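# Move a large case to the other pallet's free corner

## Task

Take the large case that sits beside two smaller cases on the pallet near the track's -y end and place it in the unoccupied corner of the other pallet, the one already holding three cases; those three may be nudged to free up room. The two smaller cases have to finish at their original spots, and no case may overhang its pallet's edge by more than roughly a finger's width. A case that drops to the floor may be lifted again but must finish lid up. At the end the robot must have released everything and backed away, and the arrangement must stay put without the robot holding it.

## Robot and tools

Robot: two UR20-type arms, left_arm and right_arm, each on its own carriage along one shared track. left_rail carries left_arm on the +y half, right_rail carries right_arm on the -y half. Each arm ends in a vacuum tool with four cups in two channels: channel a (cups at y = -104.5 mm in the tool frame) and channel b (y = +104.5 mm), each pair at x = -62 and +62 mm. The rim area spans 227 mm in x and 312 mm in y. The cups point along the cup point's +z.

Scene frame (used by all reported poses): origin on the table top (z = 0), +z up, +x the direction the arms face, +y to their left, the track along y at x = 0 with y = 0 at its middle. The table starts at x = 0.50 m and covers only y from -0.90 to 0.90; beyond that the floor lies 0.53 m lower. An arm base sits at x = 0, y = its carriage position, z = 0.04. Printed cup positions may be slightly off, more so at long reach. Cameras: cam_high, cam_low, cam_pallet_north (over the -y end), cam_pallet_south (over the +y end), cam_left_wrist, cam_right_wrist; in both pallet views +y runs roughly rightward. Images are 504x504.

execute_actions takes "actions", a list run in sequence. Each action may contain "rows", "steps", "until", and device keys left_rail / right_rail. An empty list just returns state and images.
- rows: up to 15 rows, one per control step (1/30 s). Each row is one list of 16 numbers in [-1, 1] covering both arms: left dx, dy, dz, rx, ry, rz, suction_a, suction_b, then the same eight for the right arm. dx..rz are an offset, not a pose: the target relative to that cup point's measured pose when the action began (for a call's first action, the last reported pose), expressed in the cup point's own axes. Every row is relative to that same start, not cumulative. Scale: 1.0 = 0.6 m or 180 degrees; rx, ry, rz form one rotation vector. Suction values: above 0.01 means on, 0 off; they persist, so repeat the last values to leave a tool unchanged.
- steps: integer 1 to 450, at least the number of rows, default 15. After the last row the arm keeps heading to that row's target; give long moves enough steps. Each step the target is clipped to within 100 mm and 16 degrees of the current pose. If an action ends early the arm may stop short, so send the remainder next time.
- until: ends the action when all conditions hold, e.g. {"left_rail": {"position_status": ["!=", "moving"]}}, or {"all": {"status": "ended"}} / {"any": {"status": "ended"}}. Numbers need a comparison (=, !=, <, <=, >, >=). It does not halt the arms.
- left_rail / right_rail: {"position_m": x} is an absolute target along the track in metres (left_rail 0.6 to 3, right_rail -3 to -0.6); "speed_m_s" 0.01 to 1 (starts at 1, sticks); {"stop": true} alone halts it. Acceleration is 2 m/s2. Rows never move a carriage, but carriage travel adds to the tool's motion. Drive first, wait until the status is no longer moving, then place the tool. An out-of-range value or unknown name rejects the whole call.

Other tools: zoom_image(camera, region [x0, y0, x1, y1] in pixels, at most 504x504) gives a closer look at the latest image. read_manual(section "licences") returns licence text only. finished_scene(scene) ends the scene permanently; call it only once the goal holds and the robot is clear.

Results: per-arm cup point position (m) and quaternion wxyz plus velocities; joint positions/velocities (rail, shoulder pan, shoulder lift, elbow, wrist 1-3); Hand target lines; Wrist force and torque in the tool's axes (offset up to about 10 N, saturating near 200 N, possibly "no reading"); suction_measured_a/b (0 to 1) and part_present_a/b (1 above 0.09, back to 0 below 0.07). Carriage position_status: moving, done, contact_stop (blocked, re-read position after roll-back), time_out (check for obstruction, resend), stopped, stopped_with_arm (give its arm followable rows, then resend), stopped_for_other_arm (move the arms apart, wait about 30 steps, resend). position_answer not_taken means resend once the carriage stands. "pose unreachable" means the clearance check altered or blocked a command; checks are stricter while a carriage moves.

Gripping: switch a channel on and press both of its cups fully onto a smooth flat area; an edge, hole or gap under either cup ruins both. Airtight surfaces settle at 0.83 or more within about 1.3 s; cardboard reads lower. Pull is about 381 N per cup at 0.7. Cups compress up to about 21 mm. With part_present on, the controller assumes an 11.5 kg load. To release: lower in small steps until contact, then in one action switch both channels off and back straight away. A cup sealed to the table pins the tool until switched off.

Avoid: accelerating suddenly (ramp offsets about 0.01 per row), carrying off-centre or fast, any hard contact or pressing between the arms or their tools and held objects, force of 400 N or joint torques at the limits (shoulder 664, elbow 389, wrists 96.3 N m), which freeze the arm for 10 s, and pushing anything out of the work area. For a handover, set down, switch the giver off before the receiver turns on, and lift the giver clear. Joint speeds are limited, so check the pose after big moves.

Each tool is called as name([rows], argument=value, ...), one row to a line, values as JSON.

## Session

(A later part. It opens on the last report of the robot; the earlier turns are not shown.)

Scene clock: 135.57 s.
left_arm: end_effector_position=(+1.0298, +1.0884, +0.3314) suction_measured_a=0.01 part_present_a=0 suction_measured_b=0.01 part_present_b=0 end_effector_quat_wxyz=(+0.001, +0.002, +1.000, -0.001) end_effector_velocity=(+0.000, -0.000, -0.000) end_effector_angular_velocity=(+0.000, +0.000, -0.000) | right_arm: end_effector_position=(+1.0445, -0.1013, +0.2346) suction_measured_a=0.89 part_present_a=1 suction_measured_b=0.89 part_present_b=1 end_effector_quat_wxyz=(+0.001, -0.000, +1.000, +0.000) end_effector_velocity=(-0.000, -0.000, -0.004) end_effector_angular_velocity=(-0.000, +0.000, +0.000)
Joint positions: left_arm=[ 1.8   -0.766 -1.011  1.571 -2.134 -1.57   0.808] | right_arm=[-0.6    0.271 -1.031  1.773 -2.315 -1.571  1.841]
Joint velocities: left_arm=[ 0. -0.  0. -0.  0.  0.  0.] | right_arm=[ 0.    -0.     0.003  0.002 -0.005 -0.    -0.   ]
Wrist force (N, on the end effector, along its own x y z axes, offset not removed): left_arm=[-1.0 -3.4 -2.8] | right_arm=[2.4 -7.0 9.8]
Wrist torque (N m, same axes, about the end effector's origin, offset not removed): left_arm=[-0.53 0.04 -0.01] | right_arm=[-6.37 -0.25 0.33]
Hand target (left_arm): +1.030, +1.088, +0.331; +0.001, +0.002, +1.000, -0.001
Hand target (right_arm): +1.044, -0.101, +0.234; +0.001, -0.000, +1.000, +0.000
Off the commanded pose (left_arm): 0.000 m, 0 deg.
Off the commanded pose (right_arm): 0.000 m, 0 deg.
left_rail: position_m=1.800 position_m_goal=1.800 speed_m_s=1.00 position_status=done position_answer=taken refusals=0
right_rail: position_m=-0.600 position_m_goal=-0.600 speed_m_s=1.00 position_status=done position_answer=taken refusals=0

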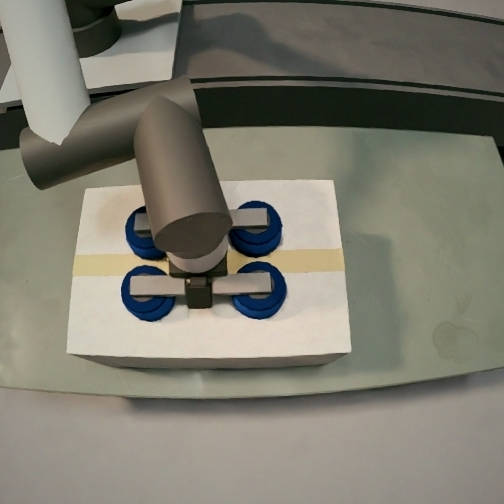

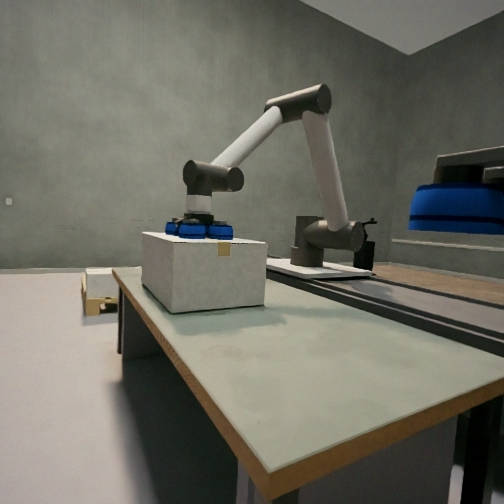

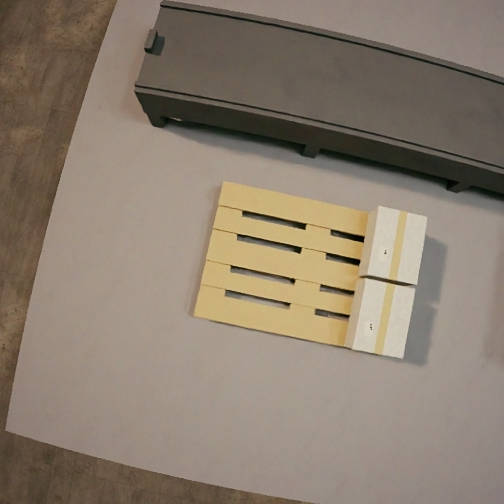

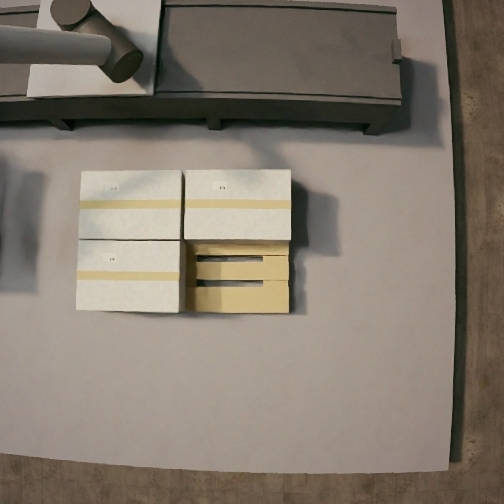

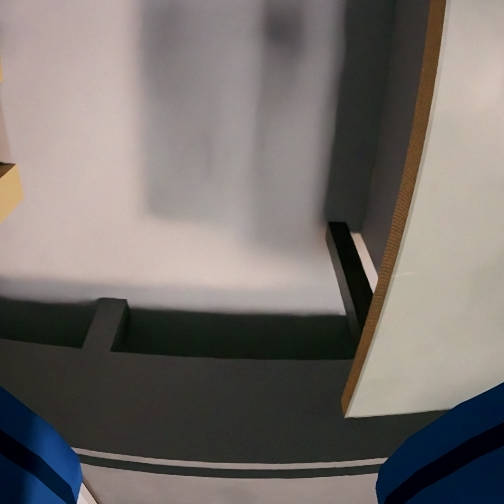

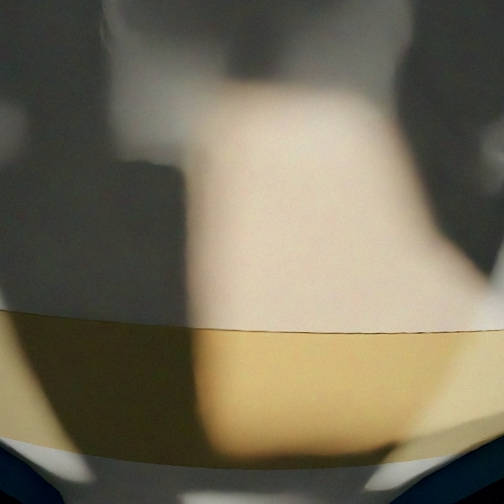

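execute_actions([
  {"rows":[[0,0,0,0,0,0,0,0,0,0,0.002,0,0,0,1,1],[0,0,0,0,0,0,0,0,0,0,0.004,0,0,0,1,1]],"steps":7},
])

Scene clock: 138.13 s.
left_arm: end_effector_position=(+1.0298, +1.0884, +0.3314) suction_measured_a=0.01 part_present_a=0 suction_measured_b=0.01 part_present_b=0 end_effector_quat_wxyz=(+0.001, +0.002, +1.000, -0.001) end_effector_velocity=(-0.000, -0.000, -0.000) end_effector_angular_velocity=(+0.000, +0.000, -0.000) | right_arm: end_effector_position=(+1.0444, -0.1013, +0.2326) suction_measured_a=0.89 part_present_a=1 suction_measured_b=0.89 part_present_b=1 end_effector_quat_wxyz=(+0.001, -0.000, +1.000, +0.000) end_effector_velocity=(+0.000, +0.000, -0.004) end_effector_angular_velocity=(+0.000, -0.000, -0.000)
Joint positions: left_arm=[ 1.8   -0.766 -1.011  1.571 -2.134 -1.57   0.808] | right_arm=[-0.6    0.271 -1.029  1.774 -2.318 -1.571  1.841]
Joint velocities: left_arm=[ 0. -0.  0. -0.  0.  0.  0.] | right_arm=[ 0.    -0.     0.003  0.002 -0.005 -0.     0.   ]
Wrist force (N, on the end effector, along its own x y z axes, offset not removed): left_arm=[1.2 -5.5 -0.4] | right_arm=[4.0 -4.3 8.1]
Wrist torque (N m, same axes, about the end effector's origin, offset not removed): left_arm=[-0.94 -0.19 0.01] | right_arm=[-5.80 -0.59 0.36]
Hand target (left_arm): +1.030, +1.088, +0.331; +0.001, +0.002, +1.000, -0.001
Hand target (right_arm): +1.044, -0.101, +0.232; +0.001, -0.000, +1.000, +0.000
Off the commanded pose (left_arm): 0.000 m, 0 deg.
Off the commanded pose (right_arm): 0.000 m, 0 deg.
left_rail: position_m=1.800 position_m_goal=1.800 speed_m_s=1.00 position_status=done position_answer=taken refusals=0
right_rail: position_m=-0.600 position_m_goal=-0.600 speed_m_s=1.00 position_status=done position_answer=taken refusals=0

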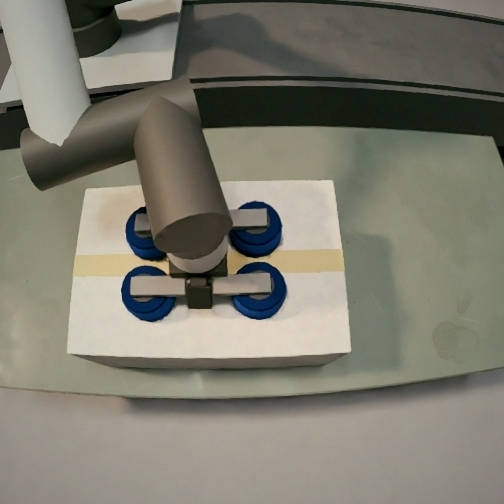

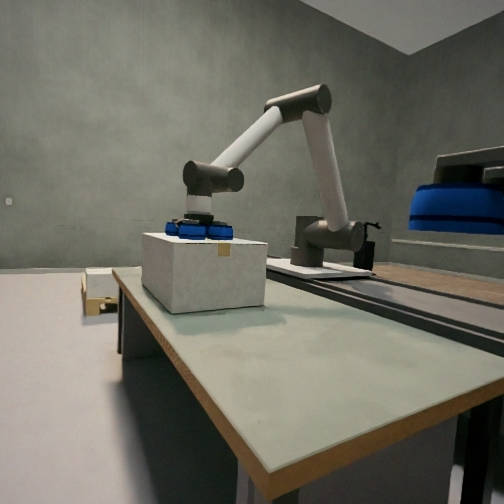

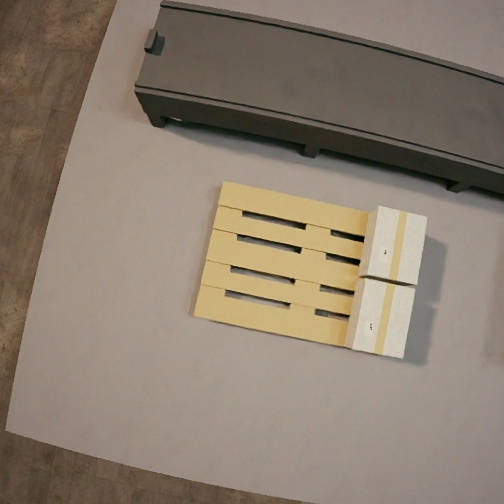

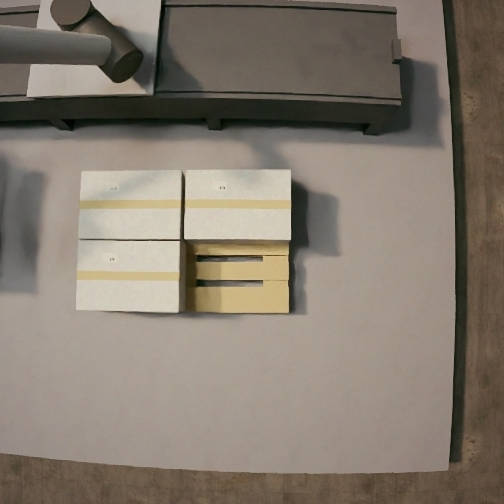

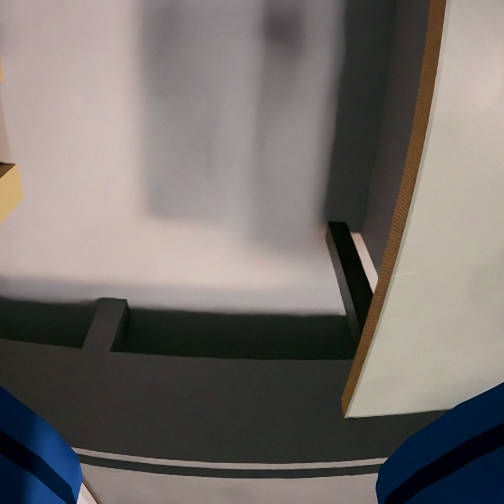

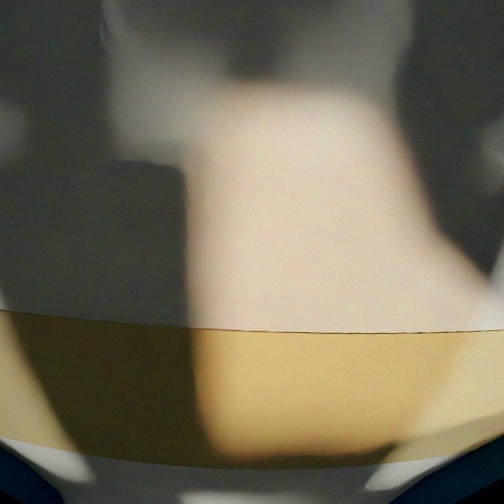

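execute_actions([
  {"rows":[[0,0,0,0,0,0,0,0,0,0,0.002,0,0,0,1,1],[0,0,0,0,0,0,0,0,0,0,0.004,0,0,0,1,1]],"steps":7},
])

Scene clock: 140.03 s.
left_arm: end_effector_position=(+1.0298, +1.0884, +0.3314) suction_measured_a=0.01 part_present_a=0 suction_measured_b=0.01 part_present_b=0 end_effector_quat_wxyz=(+0.001, +0.002, +1.000, -0.001) end_effector_velocity=(+0.000, +0.000, +0.000) end_effector_angular_velocity=(-0.000, -0.000, +0.000) | right_arm: end_effector_position=(+1.0444, -0.1013, +0.2305) suction_measured_a=0.89 part_present_a=1 suction_measured_b=0.89 part_present_b=1 end_effector_quat_wxyz=(+0.001, -0.000, +1.000, +0.000) end_effector_velocity=(+0.000, +0.000, -0.004) end_effector_angular_velocity=(+0.000, -0.000, -0.000)
Joint positions: left_arm=[ 1.8   -0.766 -1.011  1.571 -2.134 -1.57   0.808] | right_arm=[-0.6    0.271 -1.027  1.775 -2.32  -1.571  1.841]
Joint velocities: left_arm=[ 0.  0. -0.  0. -0.  0. -0.] | right_arm=[ 0.     0.     0.003  0.002 -0.005  0.     0.   ]
Wrist force (N, on the end effector, along its own x y z axes, offset not removed): left_arm=[0.8 -3.0 0.6] | right_arm=[2.3 -9.1 9.8]
Wrist torque (N m, same axes, about the end effector's origin, offset not removed): left_arm=[-0.56 -0.08 -0.02] | right_arm=[-6.42 -0.36 0.38]
Hand target (left_arm): +1.030, +1.088, +0.331; +0.001, +0.002, +1.000, -0.001
Hand target (right_arm): +1.044, -0.101, +0.230; +0.001, -0.000, +1.000, +0.000
Off the commanded pose (left_arm): 0.000 m, 0 deg.
Off the commanded pose (right_arm): 0.000 m, 0 deg.
left_rail: position_m=1.800 position_m_goal=1.800 speed_m_s=1.00 position_status=done position_answer=taken refusals=0
right_rail: position_m=-0.600 position_m_goal=-0.600 speed_m_s=1.00 position_status=done position_answer=taken refusals=0

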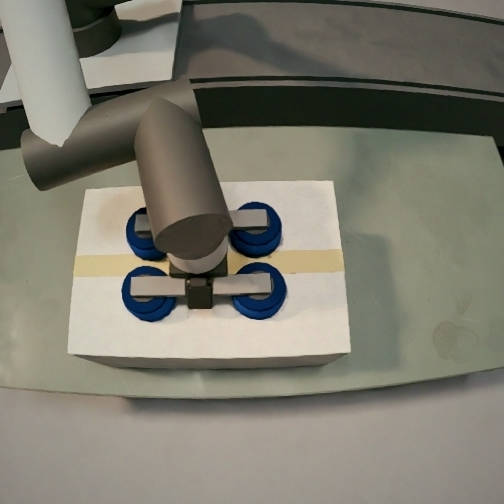

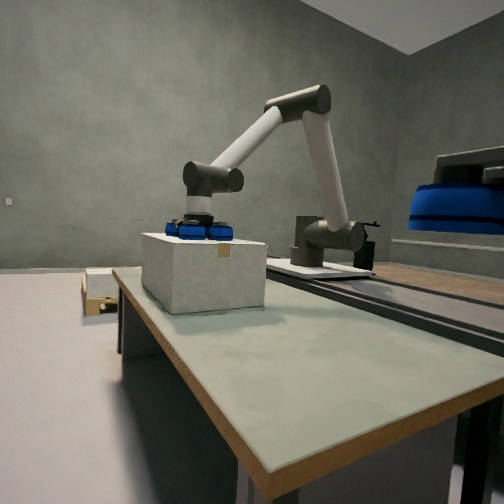

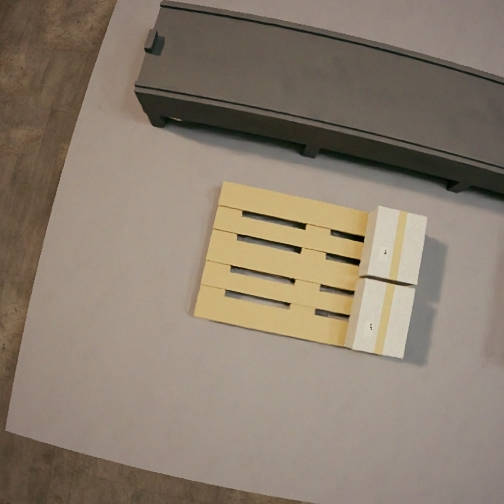

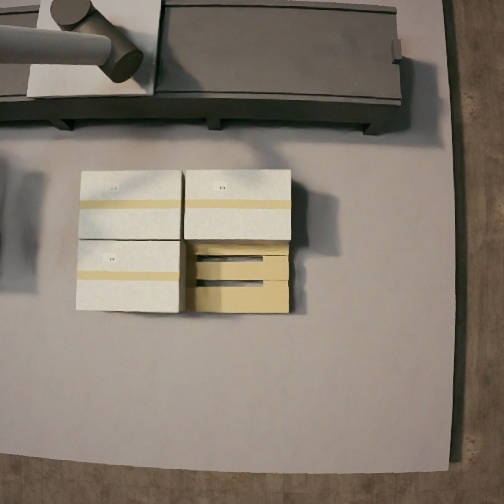

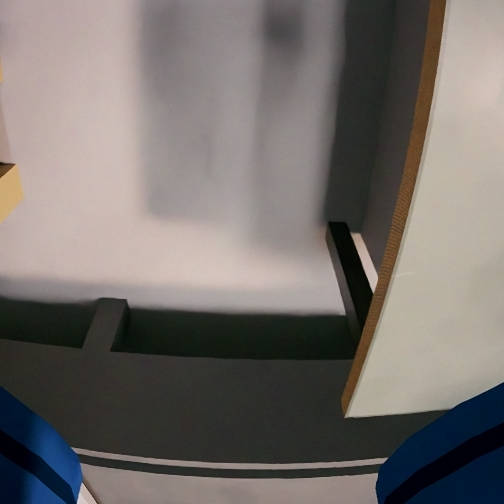

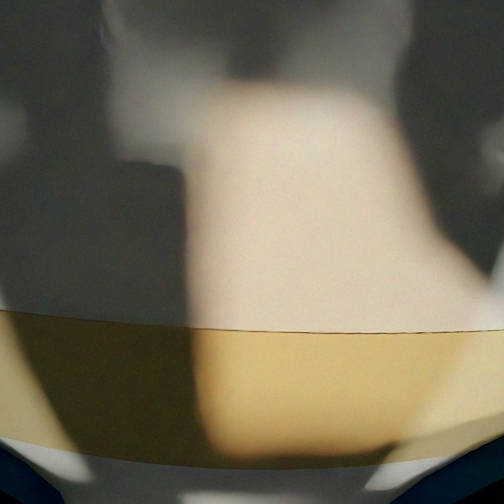

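execute_actions([
  {"rows":[[0,0,0,0,0,0,0,0,0,0,0.0015,0,0,0,1,1],[0,0,0,0,0,0,0,0,0,0,0.003,0,0,0,1,1]],"steps":7},
])

Scene clock: 141.93 s.
left_arm: end_effector_position=(+1.0298, +1.0884, +0.3314) suction_measured_a=0.01 part_present_a=0 suction_measured_b=0.01 part_present_b=0 end_effector_quat_wxyz=(+0.001, +0.002, +1.000, -0.001) end_effector_velocity=(+0.000, -0.000, -0.000) end_effector_angular_velocity=(+0.000, +0.000, +0.000) | right_arm: end_effector_position=(+1.0445, -0.1013, +0.2292) suction_measured_a=0.89 part_present_a=1 suction_measured_b=0.89 part_present_b=1 end_effector_quat_wxyz=(+0.001, -0.000, +1.000, +0.000) end_effector_velocity=(+0.000, +0.000, -0.002) end_effector_angular_velocity=(+0.000, -0.002, +0.000)
Joint positions: left_arm=[ 1.8   -0.766 -1.011  1.571 -2.134 -1.57   0.808] | right_arm=[-0.6    0.271 -1.026  1.776 -2.322 -1.571  1.841]
Joint velocities: left_arm=[ 0.  0.  0. -0.  0. -0. -0.] | right_arm=[ 0.    -0.     0.001  0.001 -0.004  0.    -0.   ]
Wrist force (N, on the end effector, along its own x y z axes, offset not removed): left_arm=[-0.1 -4.9 0.5] | right_arm=[10.1 -12.8 -16.6]
Wrist torque (N m, same axes, about the end effector's origin, offset not removed): left_arm=[-0.71 0.03 -0.08] | right_arm=[-10.00 -1.45 -1.10]
Hand target (left_arm): +1.030, +1.088, +0.331; +0.001, +0.002, +1.000, -0.001
Hand target (right_arm): +1.044, -0.101, +0.229; +0.001, -0.000, +1.000, +0.000
Off the commanded pose (left_arm): 0.000 m, 0 deg.
Off the commanded pose (right_arm): 0.000 m, 0 deg.
left_rail: position_m=1.800 position_m_goal=1.800 speed_m_s=1.00 position_status=done position_answer=taken refusals=0
right_rail: position_m=-0.600 position_m_goal=-0.600 speed_m_s=1.00 position_status=done position_answer=taken refusals=0

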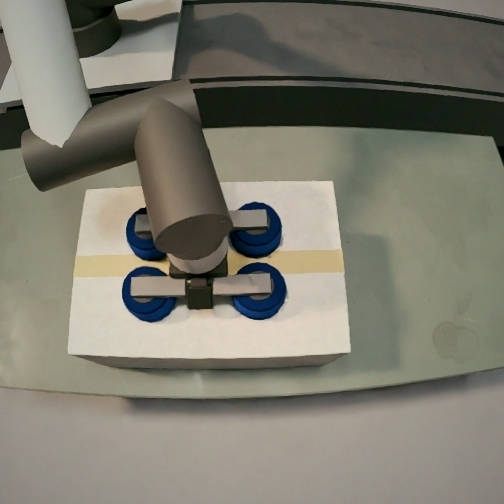

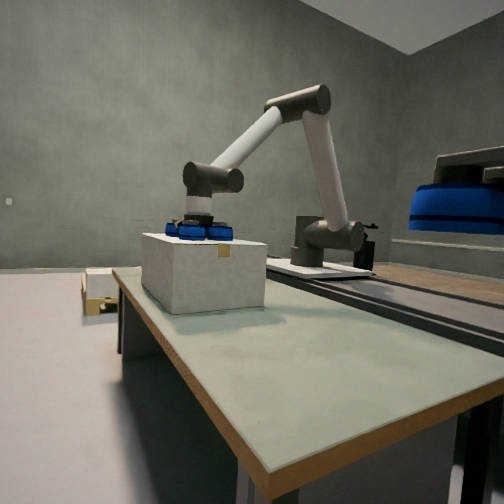

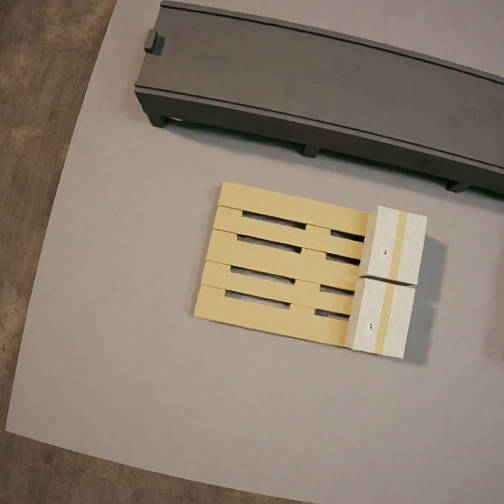

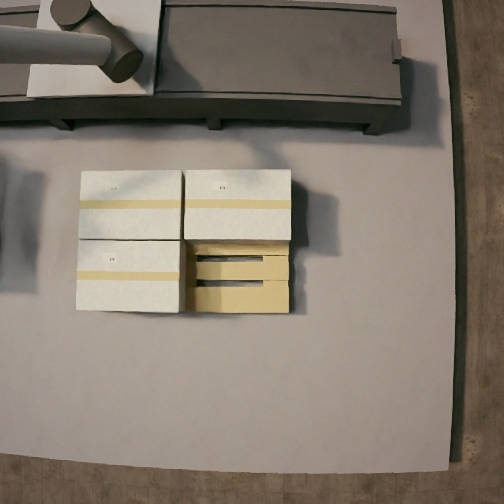

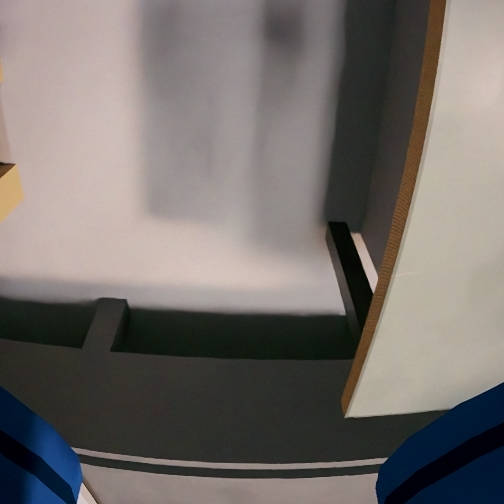

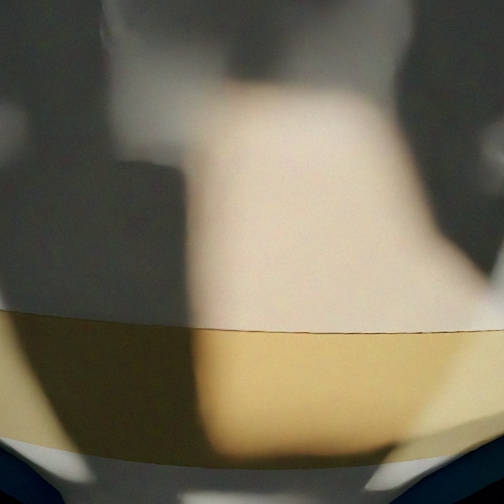

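execute_actions([
  {"rows":[[-0.002,0,0.005,0,0,0,0,0,0,0,-0.002,0,0,0,0,0],[-0.005,0,0.012,0,0,0,0,0,0,0,-0.005,0,0,0,0,0],[-0.008,0,0.02,0,0,0,0,0,0,0,-0.009,0,0,0,0,0],[-0.011,0,0.03,0,0,0,0,0,0,0,-0.013,0,0,0,0,0],[-0.014,0,0.04,0,0,0,0,0,0,0,-0.018,0,0,0,0,0],[-0.017,0,0.05,0,0,0,0,0,0,0,-0.023,0,0,0,0,0],[-0.02,0,0.058,0,0,0,0,0,0,0,-0.028,0,0,0,0,0],[-0.022,0,0.064,0,0,0,0,0,0,0,-0.034,0,0,0,0,0],[-0.024,0,0.068,0,0,0,0,0,0,0,-0.042,0,0,0,0,0],[-0.024,0,0.07,0,0,0,0,0,0,0,-0.052,0,0,0,0,0],[-0.024,0,0.07,0,0,0,0,0,0,0,-0.066,0,0,0,0,0],[-0.024,0,0.07,0,0,0,0,0,0,0,-0.082,0,0,0,0,0],[-0.024,0,0.07,0,0,0,0,0,0,0,-0.1,0,0,0,0,0],[-0.024,0,0.07,0,0,0,0,0,0,0,-0.118,0,0,0,0,0],[-0.024,0,0.07,0,0,0,0,0,0,0,-0.13,0,0,0,0,0]],"steps":17},
  {"right_rail":{"position_m":-2.2},"left_rail":{"position_m":0.6105},"steps":2},
])

Scene clock: 150.23 s.
left_arm: end_effector_position=(+1.0440, +1.0872, +0.2898) suction_measured_a=0.01 part_present_a=0 suction_measured_b=0.01 part_present_b=0 end_effector_quat_wxyz=(+0.001, +0.002, +1.000, -0.001) end_effector_velocity=(+0.004, -0.062, -0.005) end_effector_angular_velocity=(-0.001, -0.001, +0.002) | right_arm: end_effector_position=(+1.0444, -0.1028, +0.2975) suction_measured_a=0.00 part_present_a=0 suction_measured_b=0.00 part_present_b=0 end_effector_quat_wxyz=(+0.001, -0.000, +1.000, +0.000) end_effector_velocity=(+0.000, -0.068, +0.095) end_effector_angular_velocity=(+0.001, +0.000, +0.001)
Joint positions: left_arm=[ 1.799 -0.758 -0.973  1.572 -2.173 -1.57   0.816] | right_arm=[-0.601  0.271 -1.079  1.745 -2.239 -1.571  1.841]
Joint velocities: left_arm=[-0.065  0.004  0.005 -0.    -0.006 -0.     0.001] | right_arm=[-0.07   0.001 -0.068 -0.049  0.117  0.001  0.   ]
Wrist force (N, on the end effector, along its own x y z axes, offset not removed): left_arm=[-1.8 0.5 -2.7] | right_arm=[4.3 -1.7 -9.4]
Wrist torque (N m, same axes, about the end effector's origin, offset not removed): left_arm=[-0.26 0.29 -0.03] | right_arm=[-0.57 -0.43 0.34]
Hand target (left_arm): +1.044, +1.082, +0.289; +0.001, +0.002, +1.000, -0.001
Hand target (right_arm): +1.044, -0.108, +0.307; +0.001, -0.000, +1.000, +0.000
Off the commanded pose (left_arm): 0.001 m, 0 deg.
Off the commanded pose (right_arm): 0.010 m, 0 deg.
left_rail: position_m=1.799 position_m_goal=0.611 speed_m_s=1.00 position_status=moving position_answer=taken refusals=0
right_rail: position_m=-0.601 position_m_goal=-2.200 speed_m_s=1.00 position_status=moving position_answer=taken refusals=0

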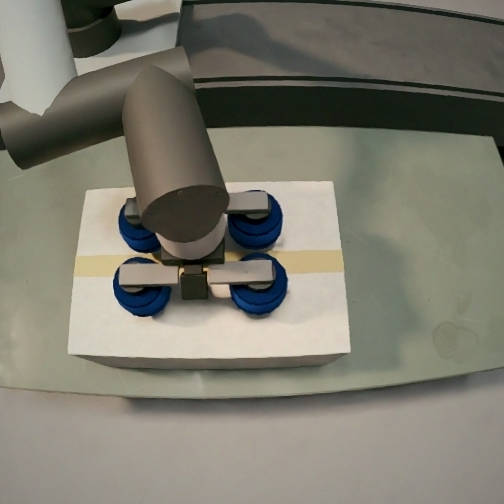

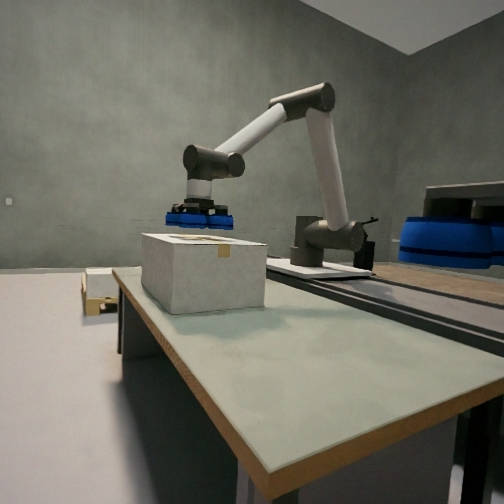

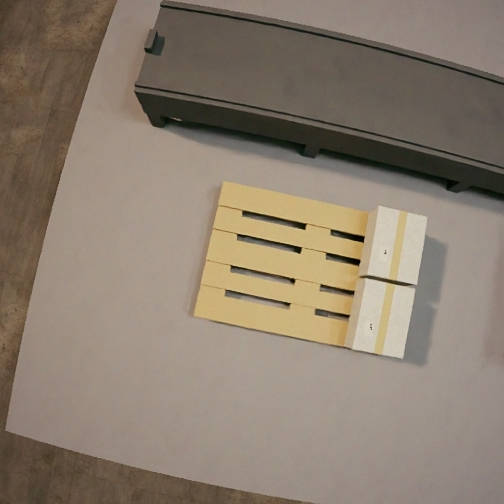

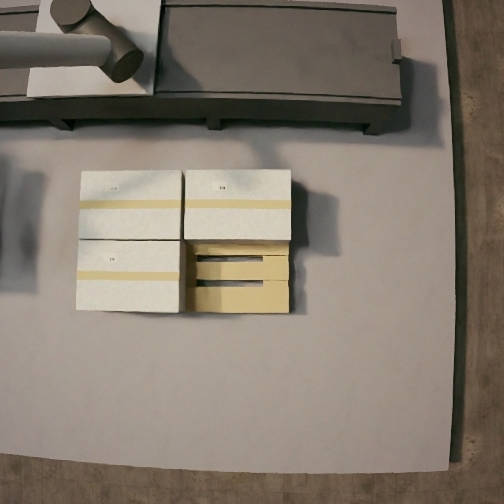

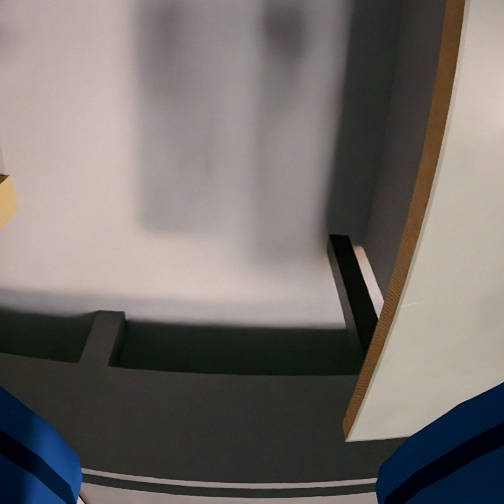

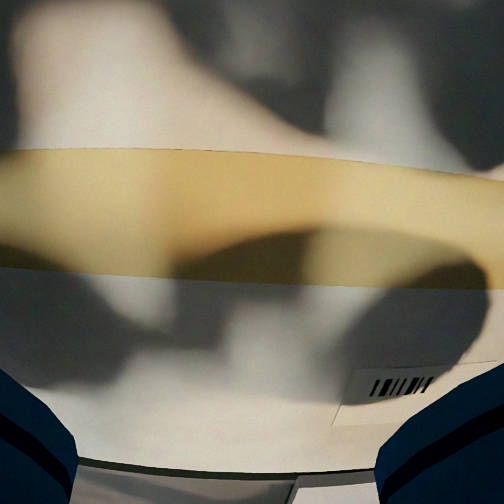

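zoom_image(camera="cam_pallet_south", region=[160, 210, 310, 330])

Region (160, 210, 310, 330) of cam_pallet_south's 504x504 image, scaled by 3.360, with more detail than that image has; it fills the top 403 rows of this view, and the rest is white.

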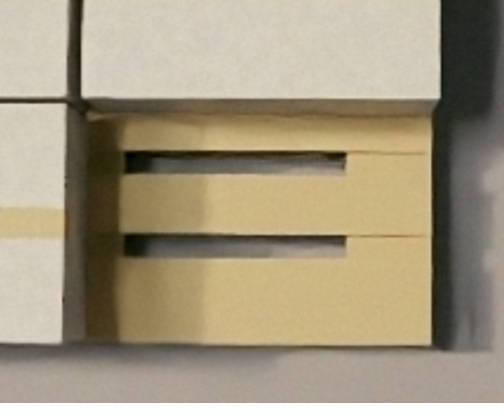

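execute_actions(actions=[])

Scene clock: 154.20 s.
left_arm: end_effector_position=(+1.0443, -0.1012, +0.2894) suction_measured_a=0.01 part_present_a=0 suction_measured_b=0.01 part_present_b=0 end_effector_quat_wxyz=(+0.001, +0.002, +1.000, -0.001) end_effector_velocity=(-0.000, +0.000, -0.000) end_effector_angular_velocity=(+0.000, +0.000, -0.000) | right_arm: end_effector_position=(+1.0444, -1.7015, +0.3071) suction_measured_a=0.00 part_present_a=0 suction_measured_b=0.00 part_present_b=0 end_effector_quat_wxyz=(+0.001, -0.000, +1.000, +0.000) end_effector_velocity=(+0.000, +0.000, -0.000) end_effector_angular_velocity=(-0.000, +0.000, +0.000)
Joint positions: left_arm=[ 0.611 -0.758 -0.972  1.571 -2.173 -1.57   0.816] | right_arm=[-2.2    0.271 -1.086  1.74  -2.227 -1.571  1.841]
Joint velocities: left_arm=[ 0. -0. -0.  0. -0.  0. -0.] | right_arm=[ 0.  0.  0. -0.  0.  0. -0.]
Wrist force (N, on the end effector, along its own x y z axes, offset not removed): left_arm=[0.8 -3.1 -1.9] | right_arm=[4.1 -6.6 -2.3]
Wrist torque (N m, same axes, about the end effector's origin, offset not removed): left_arm=[-0.55 -0.22 -0.07] | right_arm=[-1.08 -0.33 0.45]
Hand target (left_arm): +1.044, -0.101, +0.289; +0.001, +0.002, +1.000, -0.001
Hand target (right_arm): +1.044, -1.701, +0.307; +0.001, -0.000, +1.000, +0.000
Off the commanded pose (left_arm): 0.000 m, 0 deg.
Off the commanded pose (right_arm): 0.000 m, 0 deg.
left_rail: position_m=0.611 position_m_goal=0.611 speed_m_s=1.00 position_status=done position_answer=taken refusals=0
right_rail: position_m=-2.200 position_m_goal=-2.200 speed_m_s=1.00 position_status=done position_answer=taken refusals=0

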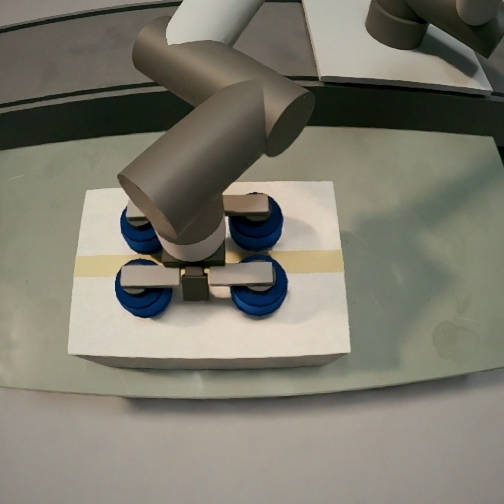

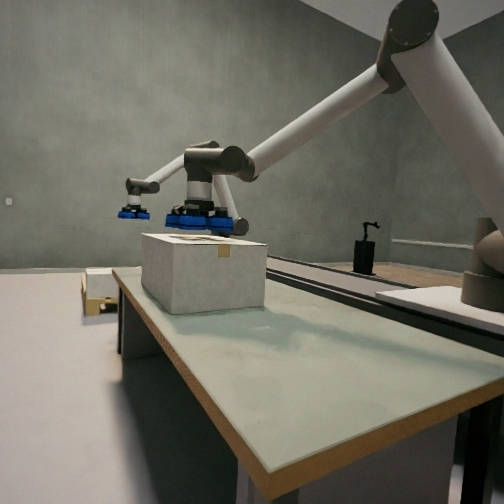

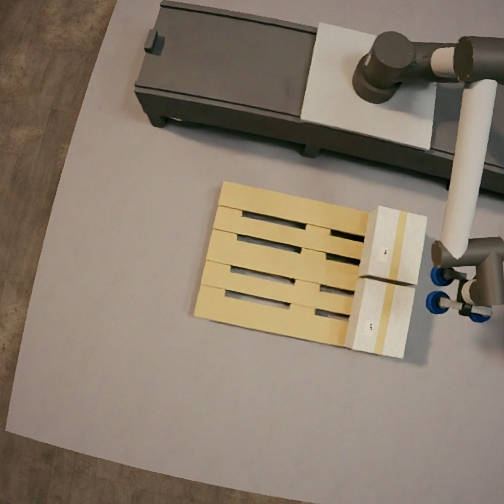

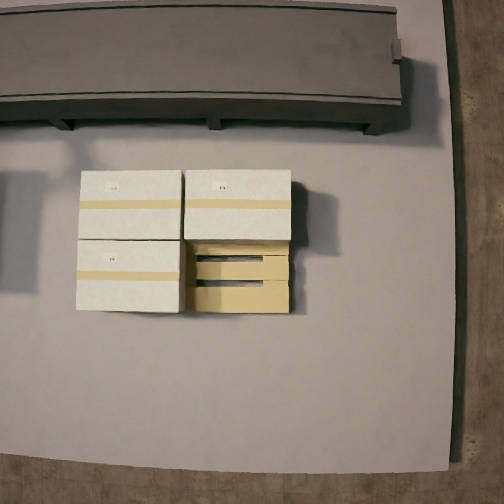

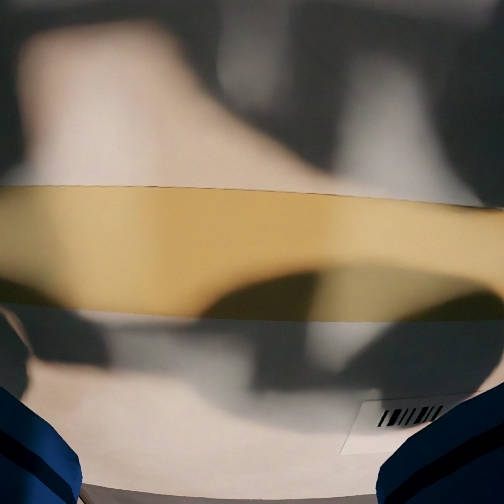

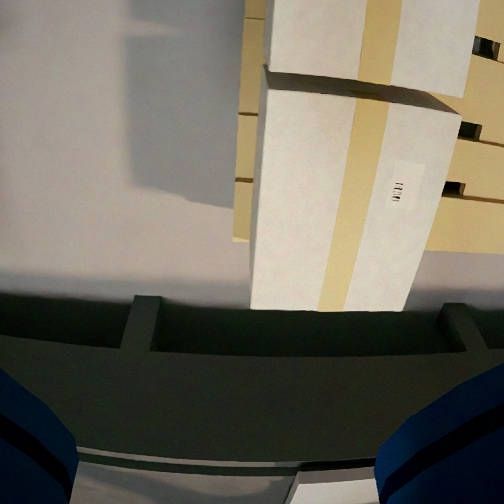

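Aligned. Lower to z≈0.240 with suction.

execute_actions([
  {"rows":[[0,0,0.006,0,0,0,1,1,0,0,0,0,0,0,0,0],[0,0,0.016,0,0,0,1,1,0,0,0,0,0,0,0,0],[0,0,0.028,0,0,0,1,1,0,0,0,0,0,0,0,0],[0,0,0.04,0,0,0,1,1,0,0,0,0,0,0,0,0],[0,0,0.05,0,0,0,1,1,0,0,0,0,0,0,0,0],[0,0,0.058,0,0,0,1,1,0,0,0,0,0,0,0,0],[0,0,0.064,0,0,0,1,1,0,0,0,0,0,0,0,0],[0,0,0.07,0,0,0,1,1,0,0,0,0,0,0,0,0],[0,0,0.076,0,0,0,1,1,0,0,0,0,0,0,0,0],[0,0,0.082,0,0,0,1,1,0,0,0,0,0,0,0,0]],"steps":10},
])

Scene clock: 158.90 s.
left_arm: end_effector_position=(+1.0441, -0.1011, +0.2559) suction_measured_a=0.01 part_present_a=0 suction_measured_b=0.01 part_present_b=0 end_effector_quat_wxyz=(+0.001, +0.002, +1.000, -0.001) end_effector_velocity=(+0.000, -0.000, -0.124) end_effector_angular_velocity=(+0.001, +0.001, -0.000) | right_arm: end_effector_position=(+1.0444, -1.7015, +0.3071) suction_measured_a=0.00 part_present_a=0 suction_measured_b=0.00 part_present_b=0 end_effector_quat_wxyz=(+0.001, -0.000, +1.000, +0.000) end_effector_velocity=(-0.000, +0.000, +0.000) end_effector_angular_velocity=(+0.000, -0.000, +0.000)
Joint positions: left_arm=[ 0.611 -0.758 -0.95   1.587 -2.211 -1.57   0.816] | right_arm=[-2.2    0.271 -1.086  1.74  -2.227 -1.571  1.841]
Joint velocities: left_arm=[ 0.    -0.     0.086  0.052 -0.137 -0.     0.   ] | right_arm=[ 0.  0. -0.  0. -0. -0. -0.]
Wrist force (N, on the end effector, along its own x y z axes, offset not removed): left_arm=[-0.4 -2.8 -3.2] | right_arm=[2.1 -6.1 -3.0]
Wrist torque (N m, same axes, about the end effector's origin, offset not removed): left_arm=[-0.50 0.03 -0.01] | right_arm=[-1.00 -0.17 0.33]
Hand target (left_arm): +1.044, -0.101, +0.240; +0.001, +0.002, +1.000, -0.001
Hand target (right_arm): +1.044, -1.701, +0.307; +0.001, -0.000, +1.000, +0.000
Off the commanded pose (left_arm): 0.016 m, 0 deg.
Off the commanded pose (right_arm): 0.000 m, 0 deg.
left_rail: position_m=0.611 position_m_goal=0.611 speed_m_s=1.00 position_status=done position_answer=taken refusals=0
right_rail: position_m=-2.200 position_m_goal=-2.200 speed_m_s=1.00 position_status=done position_answer=taken refusals=0

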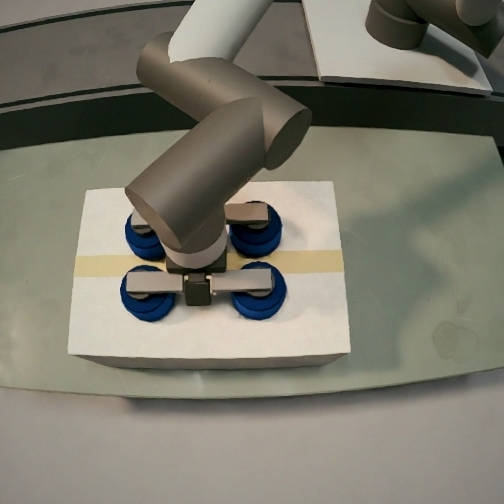

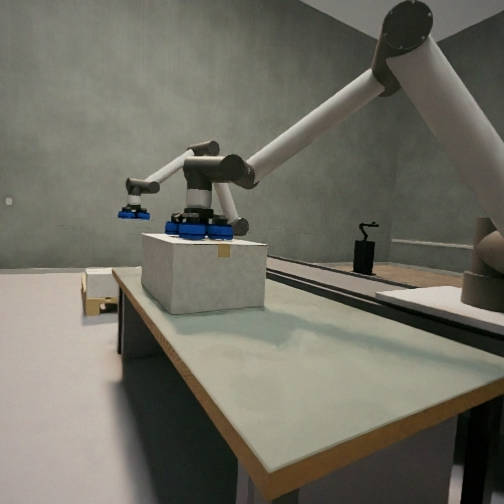

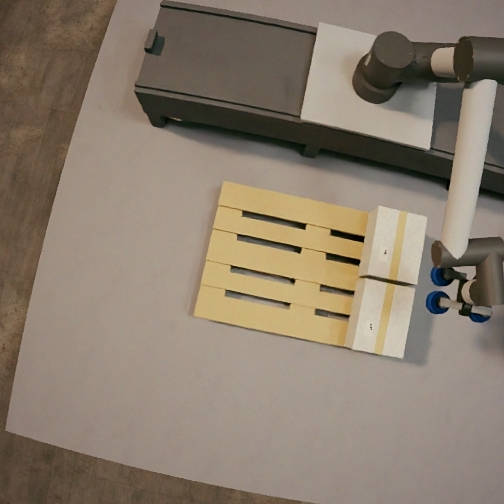

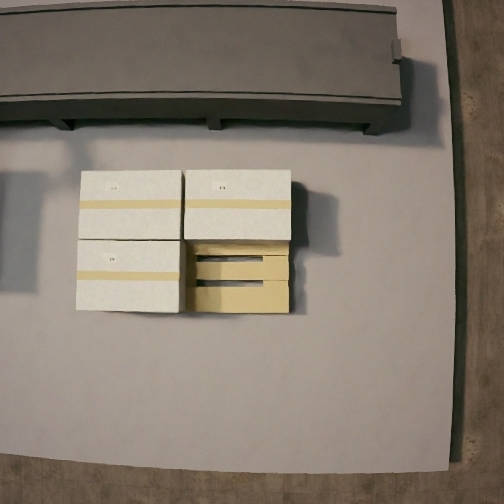

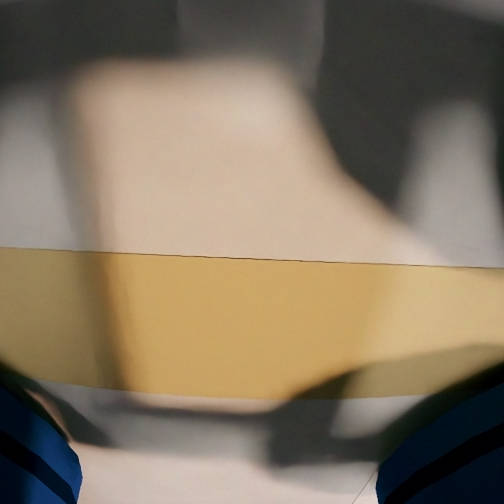

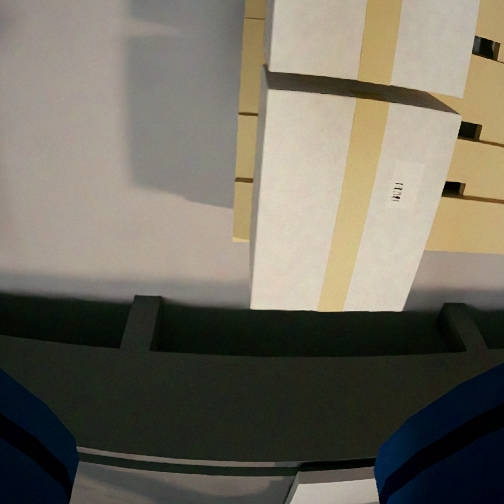

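execute_actions(actions=[])

Scene clock: 163.97 s.
left_arm: end_effector_position=(+1.0442, -0.1011, +0.2404) suction_measured_a=0.86 part_present_a=1 suction_measured_b=0.86 part_present_b=1 end_effector_quat_wxyz=(+0.001, +0.002, +1.000, -0.001) end_effector_velocity=(-0.000, +0.000, -0.000) end_effector_angular_velocity=(+0.000, +0.000, -0.000) | right_arm: end_effector_position=(+1.0444, -1.7015, +0.3071) suction_measured_a=0.00 part_present_a=0 suction_measured_b=0.00 part_present_b=0 end_effector_quat_wxyz=(+0.001, -0.000, +1.000, +0.000) end_effector_velocity=(+0.000, +0.000, -0.000) end_effector_angular_velocity=(-0.000, +0.000, +0.000)
Joint positions: left_arm=[ 0.611 -0.758 -0.939  1.593 -2.228 -1.57   0.816] | right_arm=[-2.2    0.271 -1.086  1.74  -2.227 -1.571  1.841]
Joint velocities: left_arm=[ 0.  0.  0. -0.  0. -0.  0.] | right_arm=[ 0. -0.  0. -0. -0.  0. -0.]
Wrist force (N, on the end effector, along its own x y z axes, offset not removed): left_arm=[-0.3 -4.2 11.0] | right_arm=[1.8 -7.0 -2.3]
Wrist torque (N m, same axes, about the end effector's origin, offset not removed): left_arm=[-5.89 -0.05 0.04] | right_arm=[-1.05 0.02 0.36]
Hand target (left_arm): +1.044, -0.101, +0.240; +0.001, +0.002, +1.000, -0.001
Hand target (right_arm): +1.044, -1.701, +0.307; +0.001, -0.000, +1.000, +0.000
Off the commanded pose (left_arm): 0.000 m, 0 deg.
Off the commanded pose (right_arm): 0.000 m, 0 deg.
left_rail: position_m=0.611 position_m_goal=0.611 speed_m_s=1.00 position_status=done position_answer=taken refusals=0
right_rail: position_m=-2.200 position_m_goal=-2.200 speed_m_s=1.00 position_status=done position_answer=taken refusals=0

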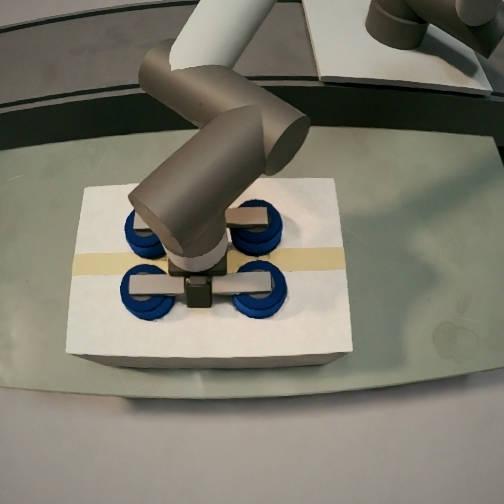

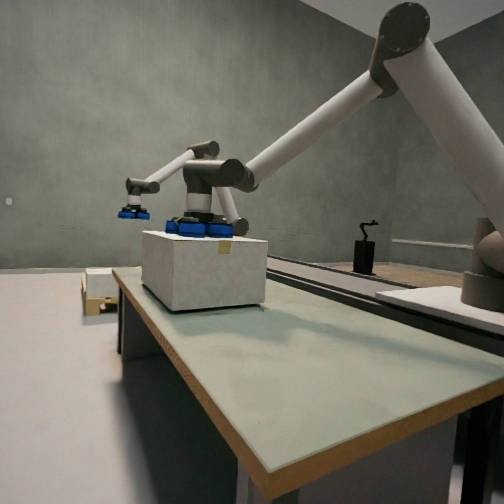

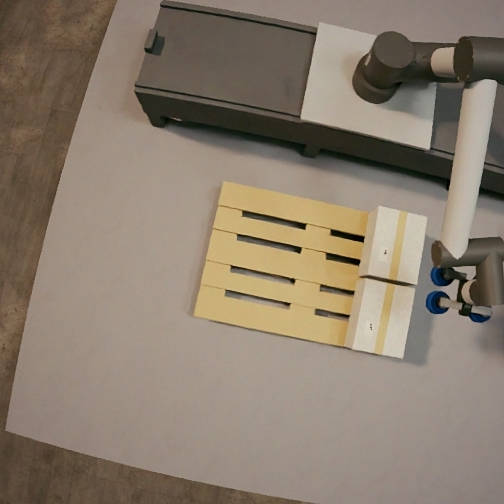

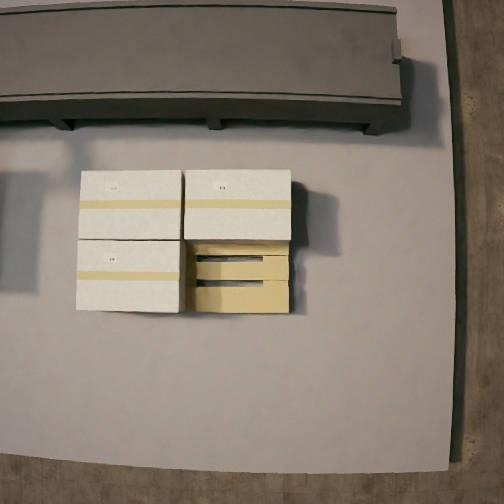

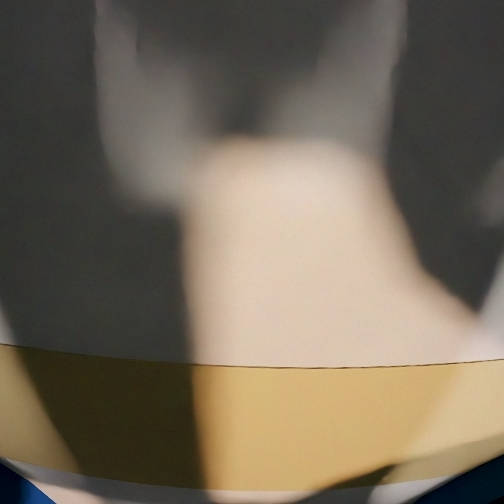

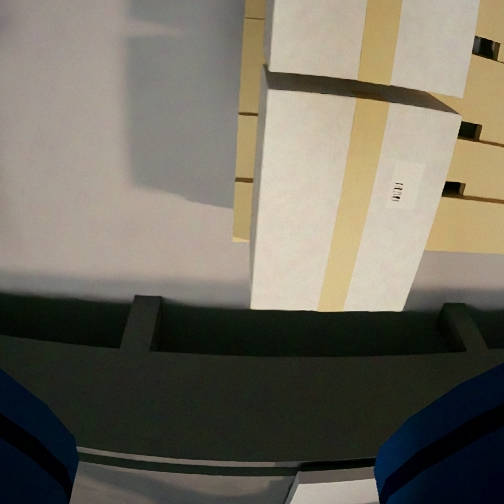

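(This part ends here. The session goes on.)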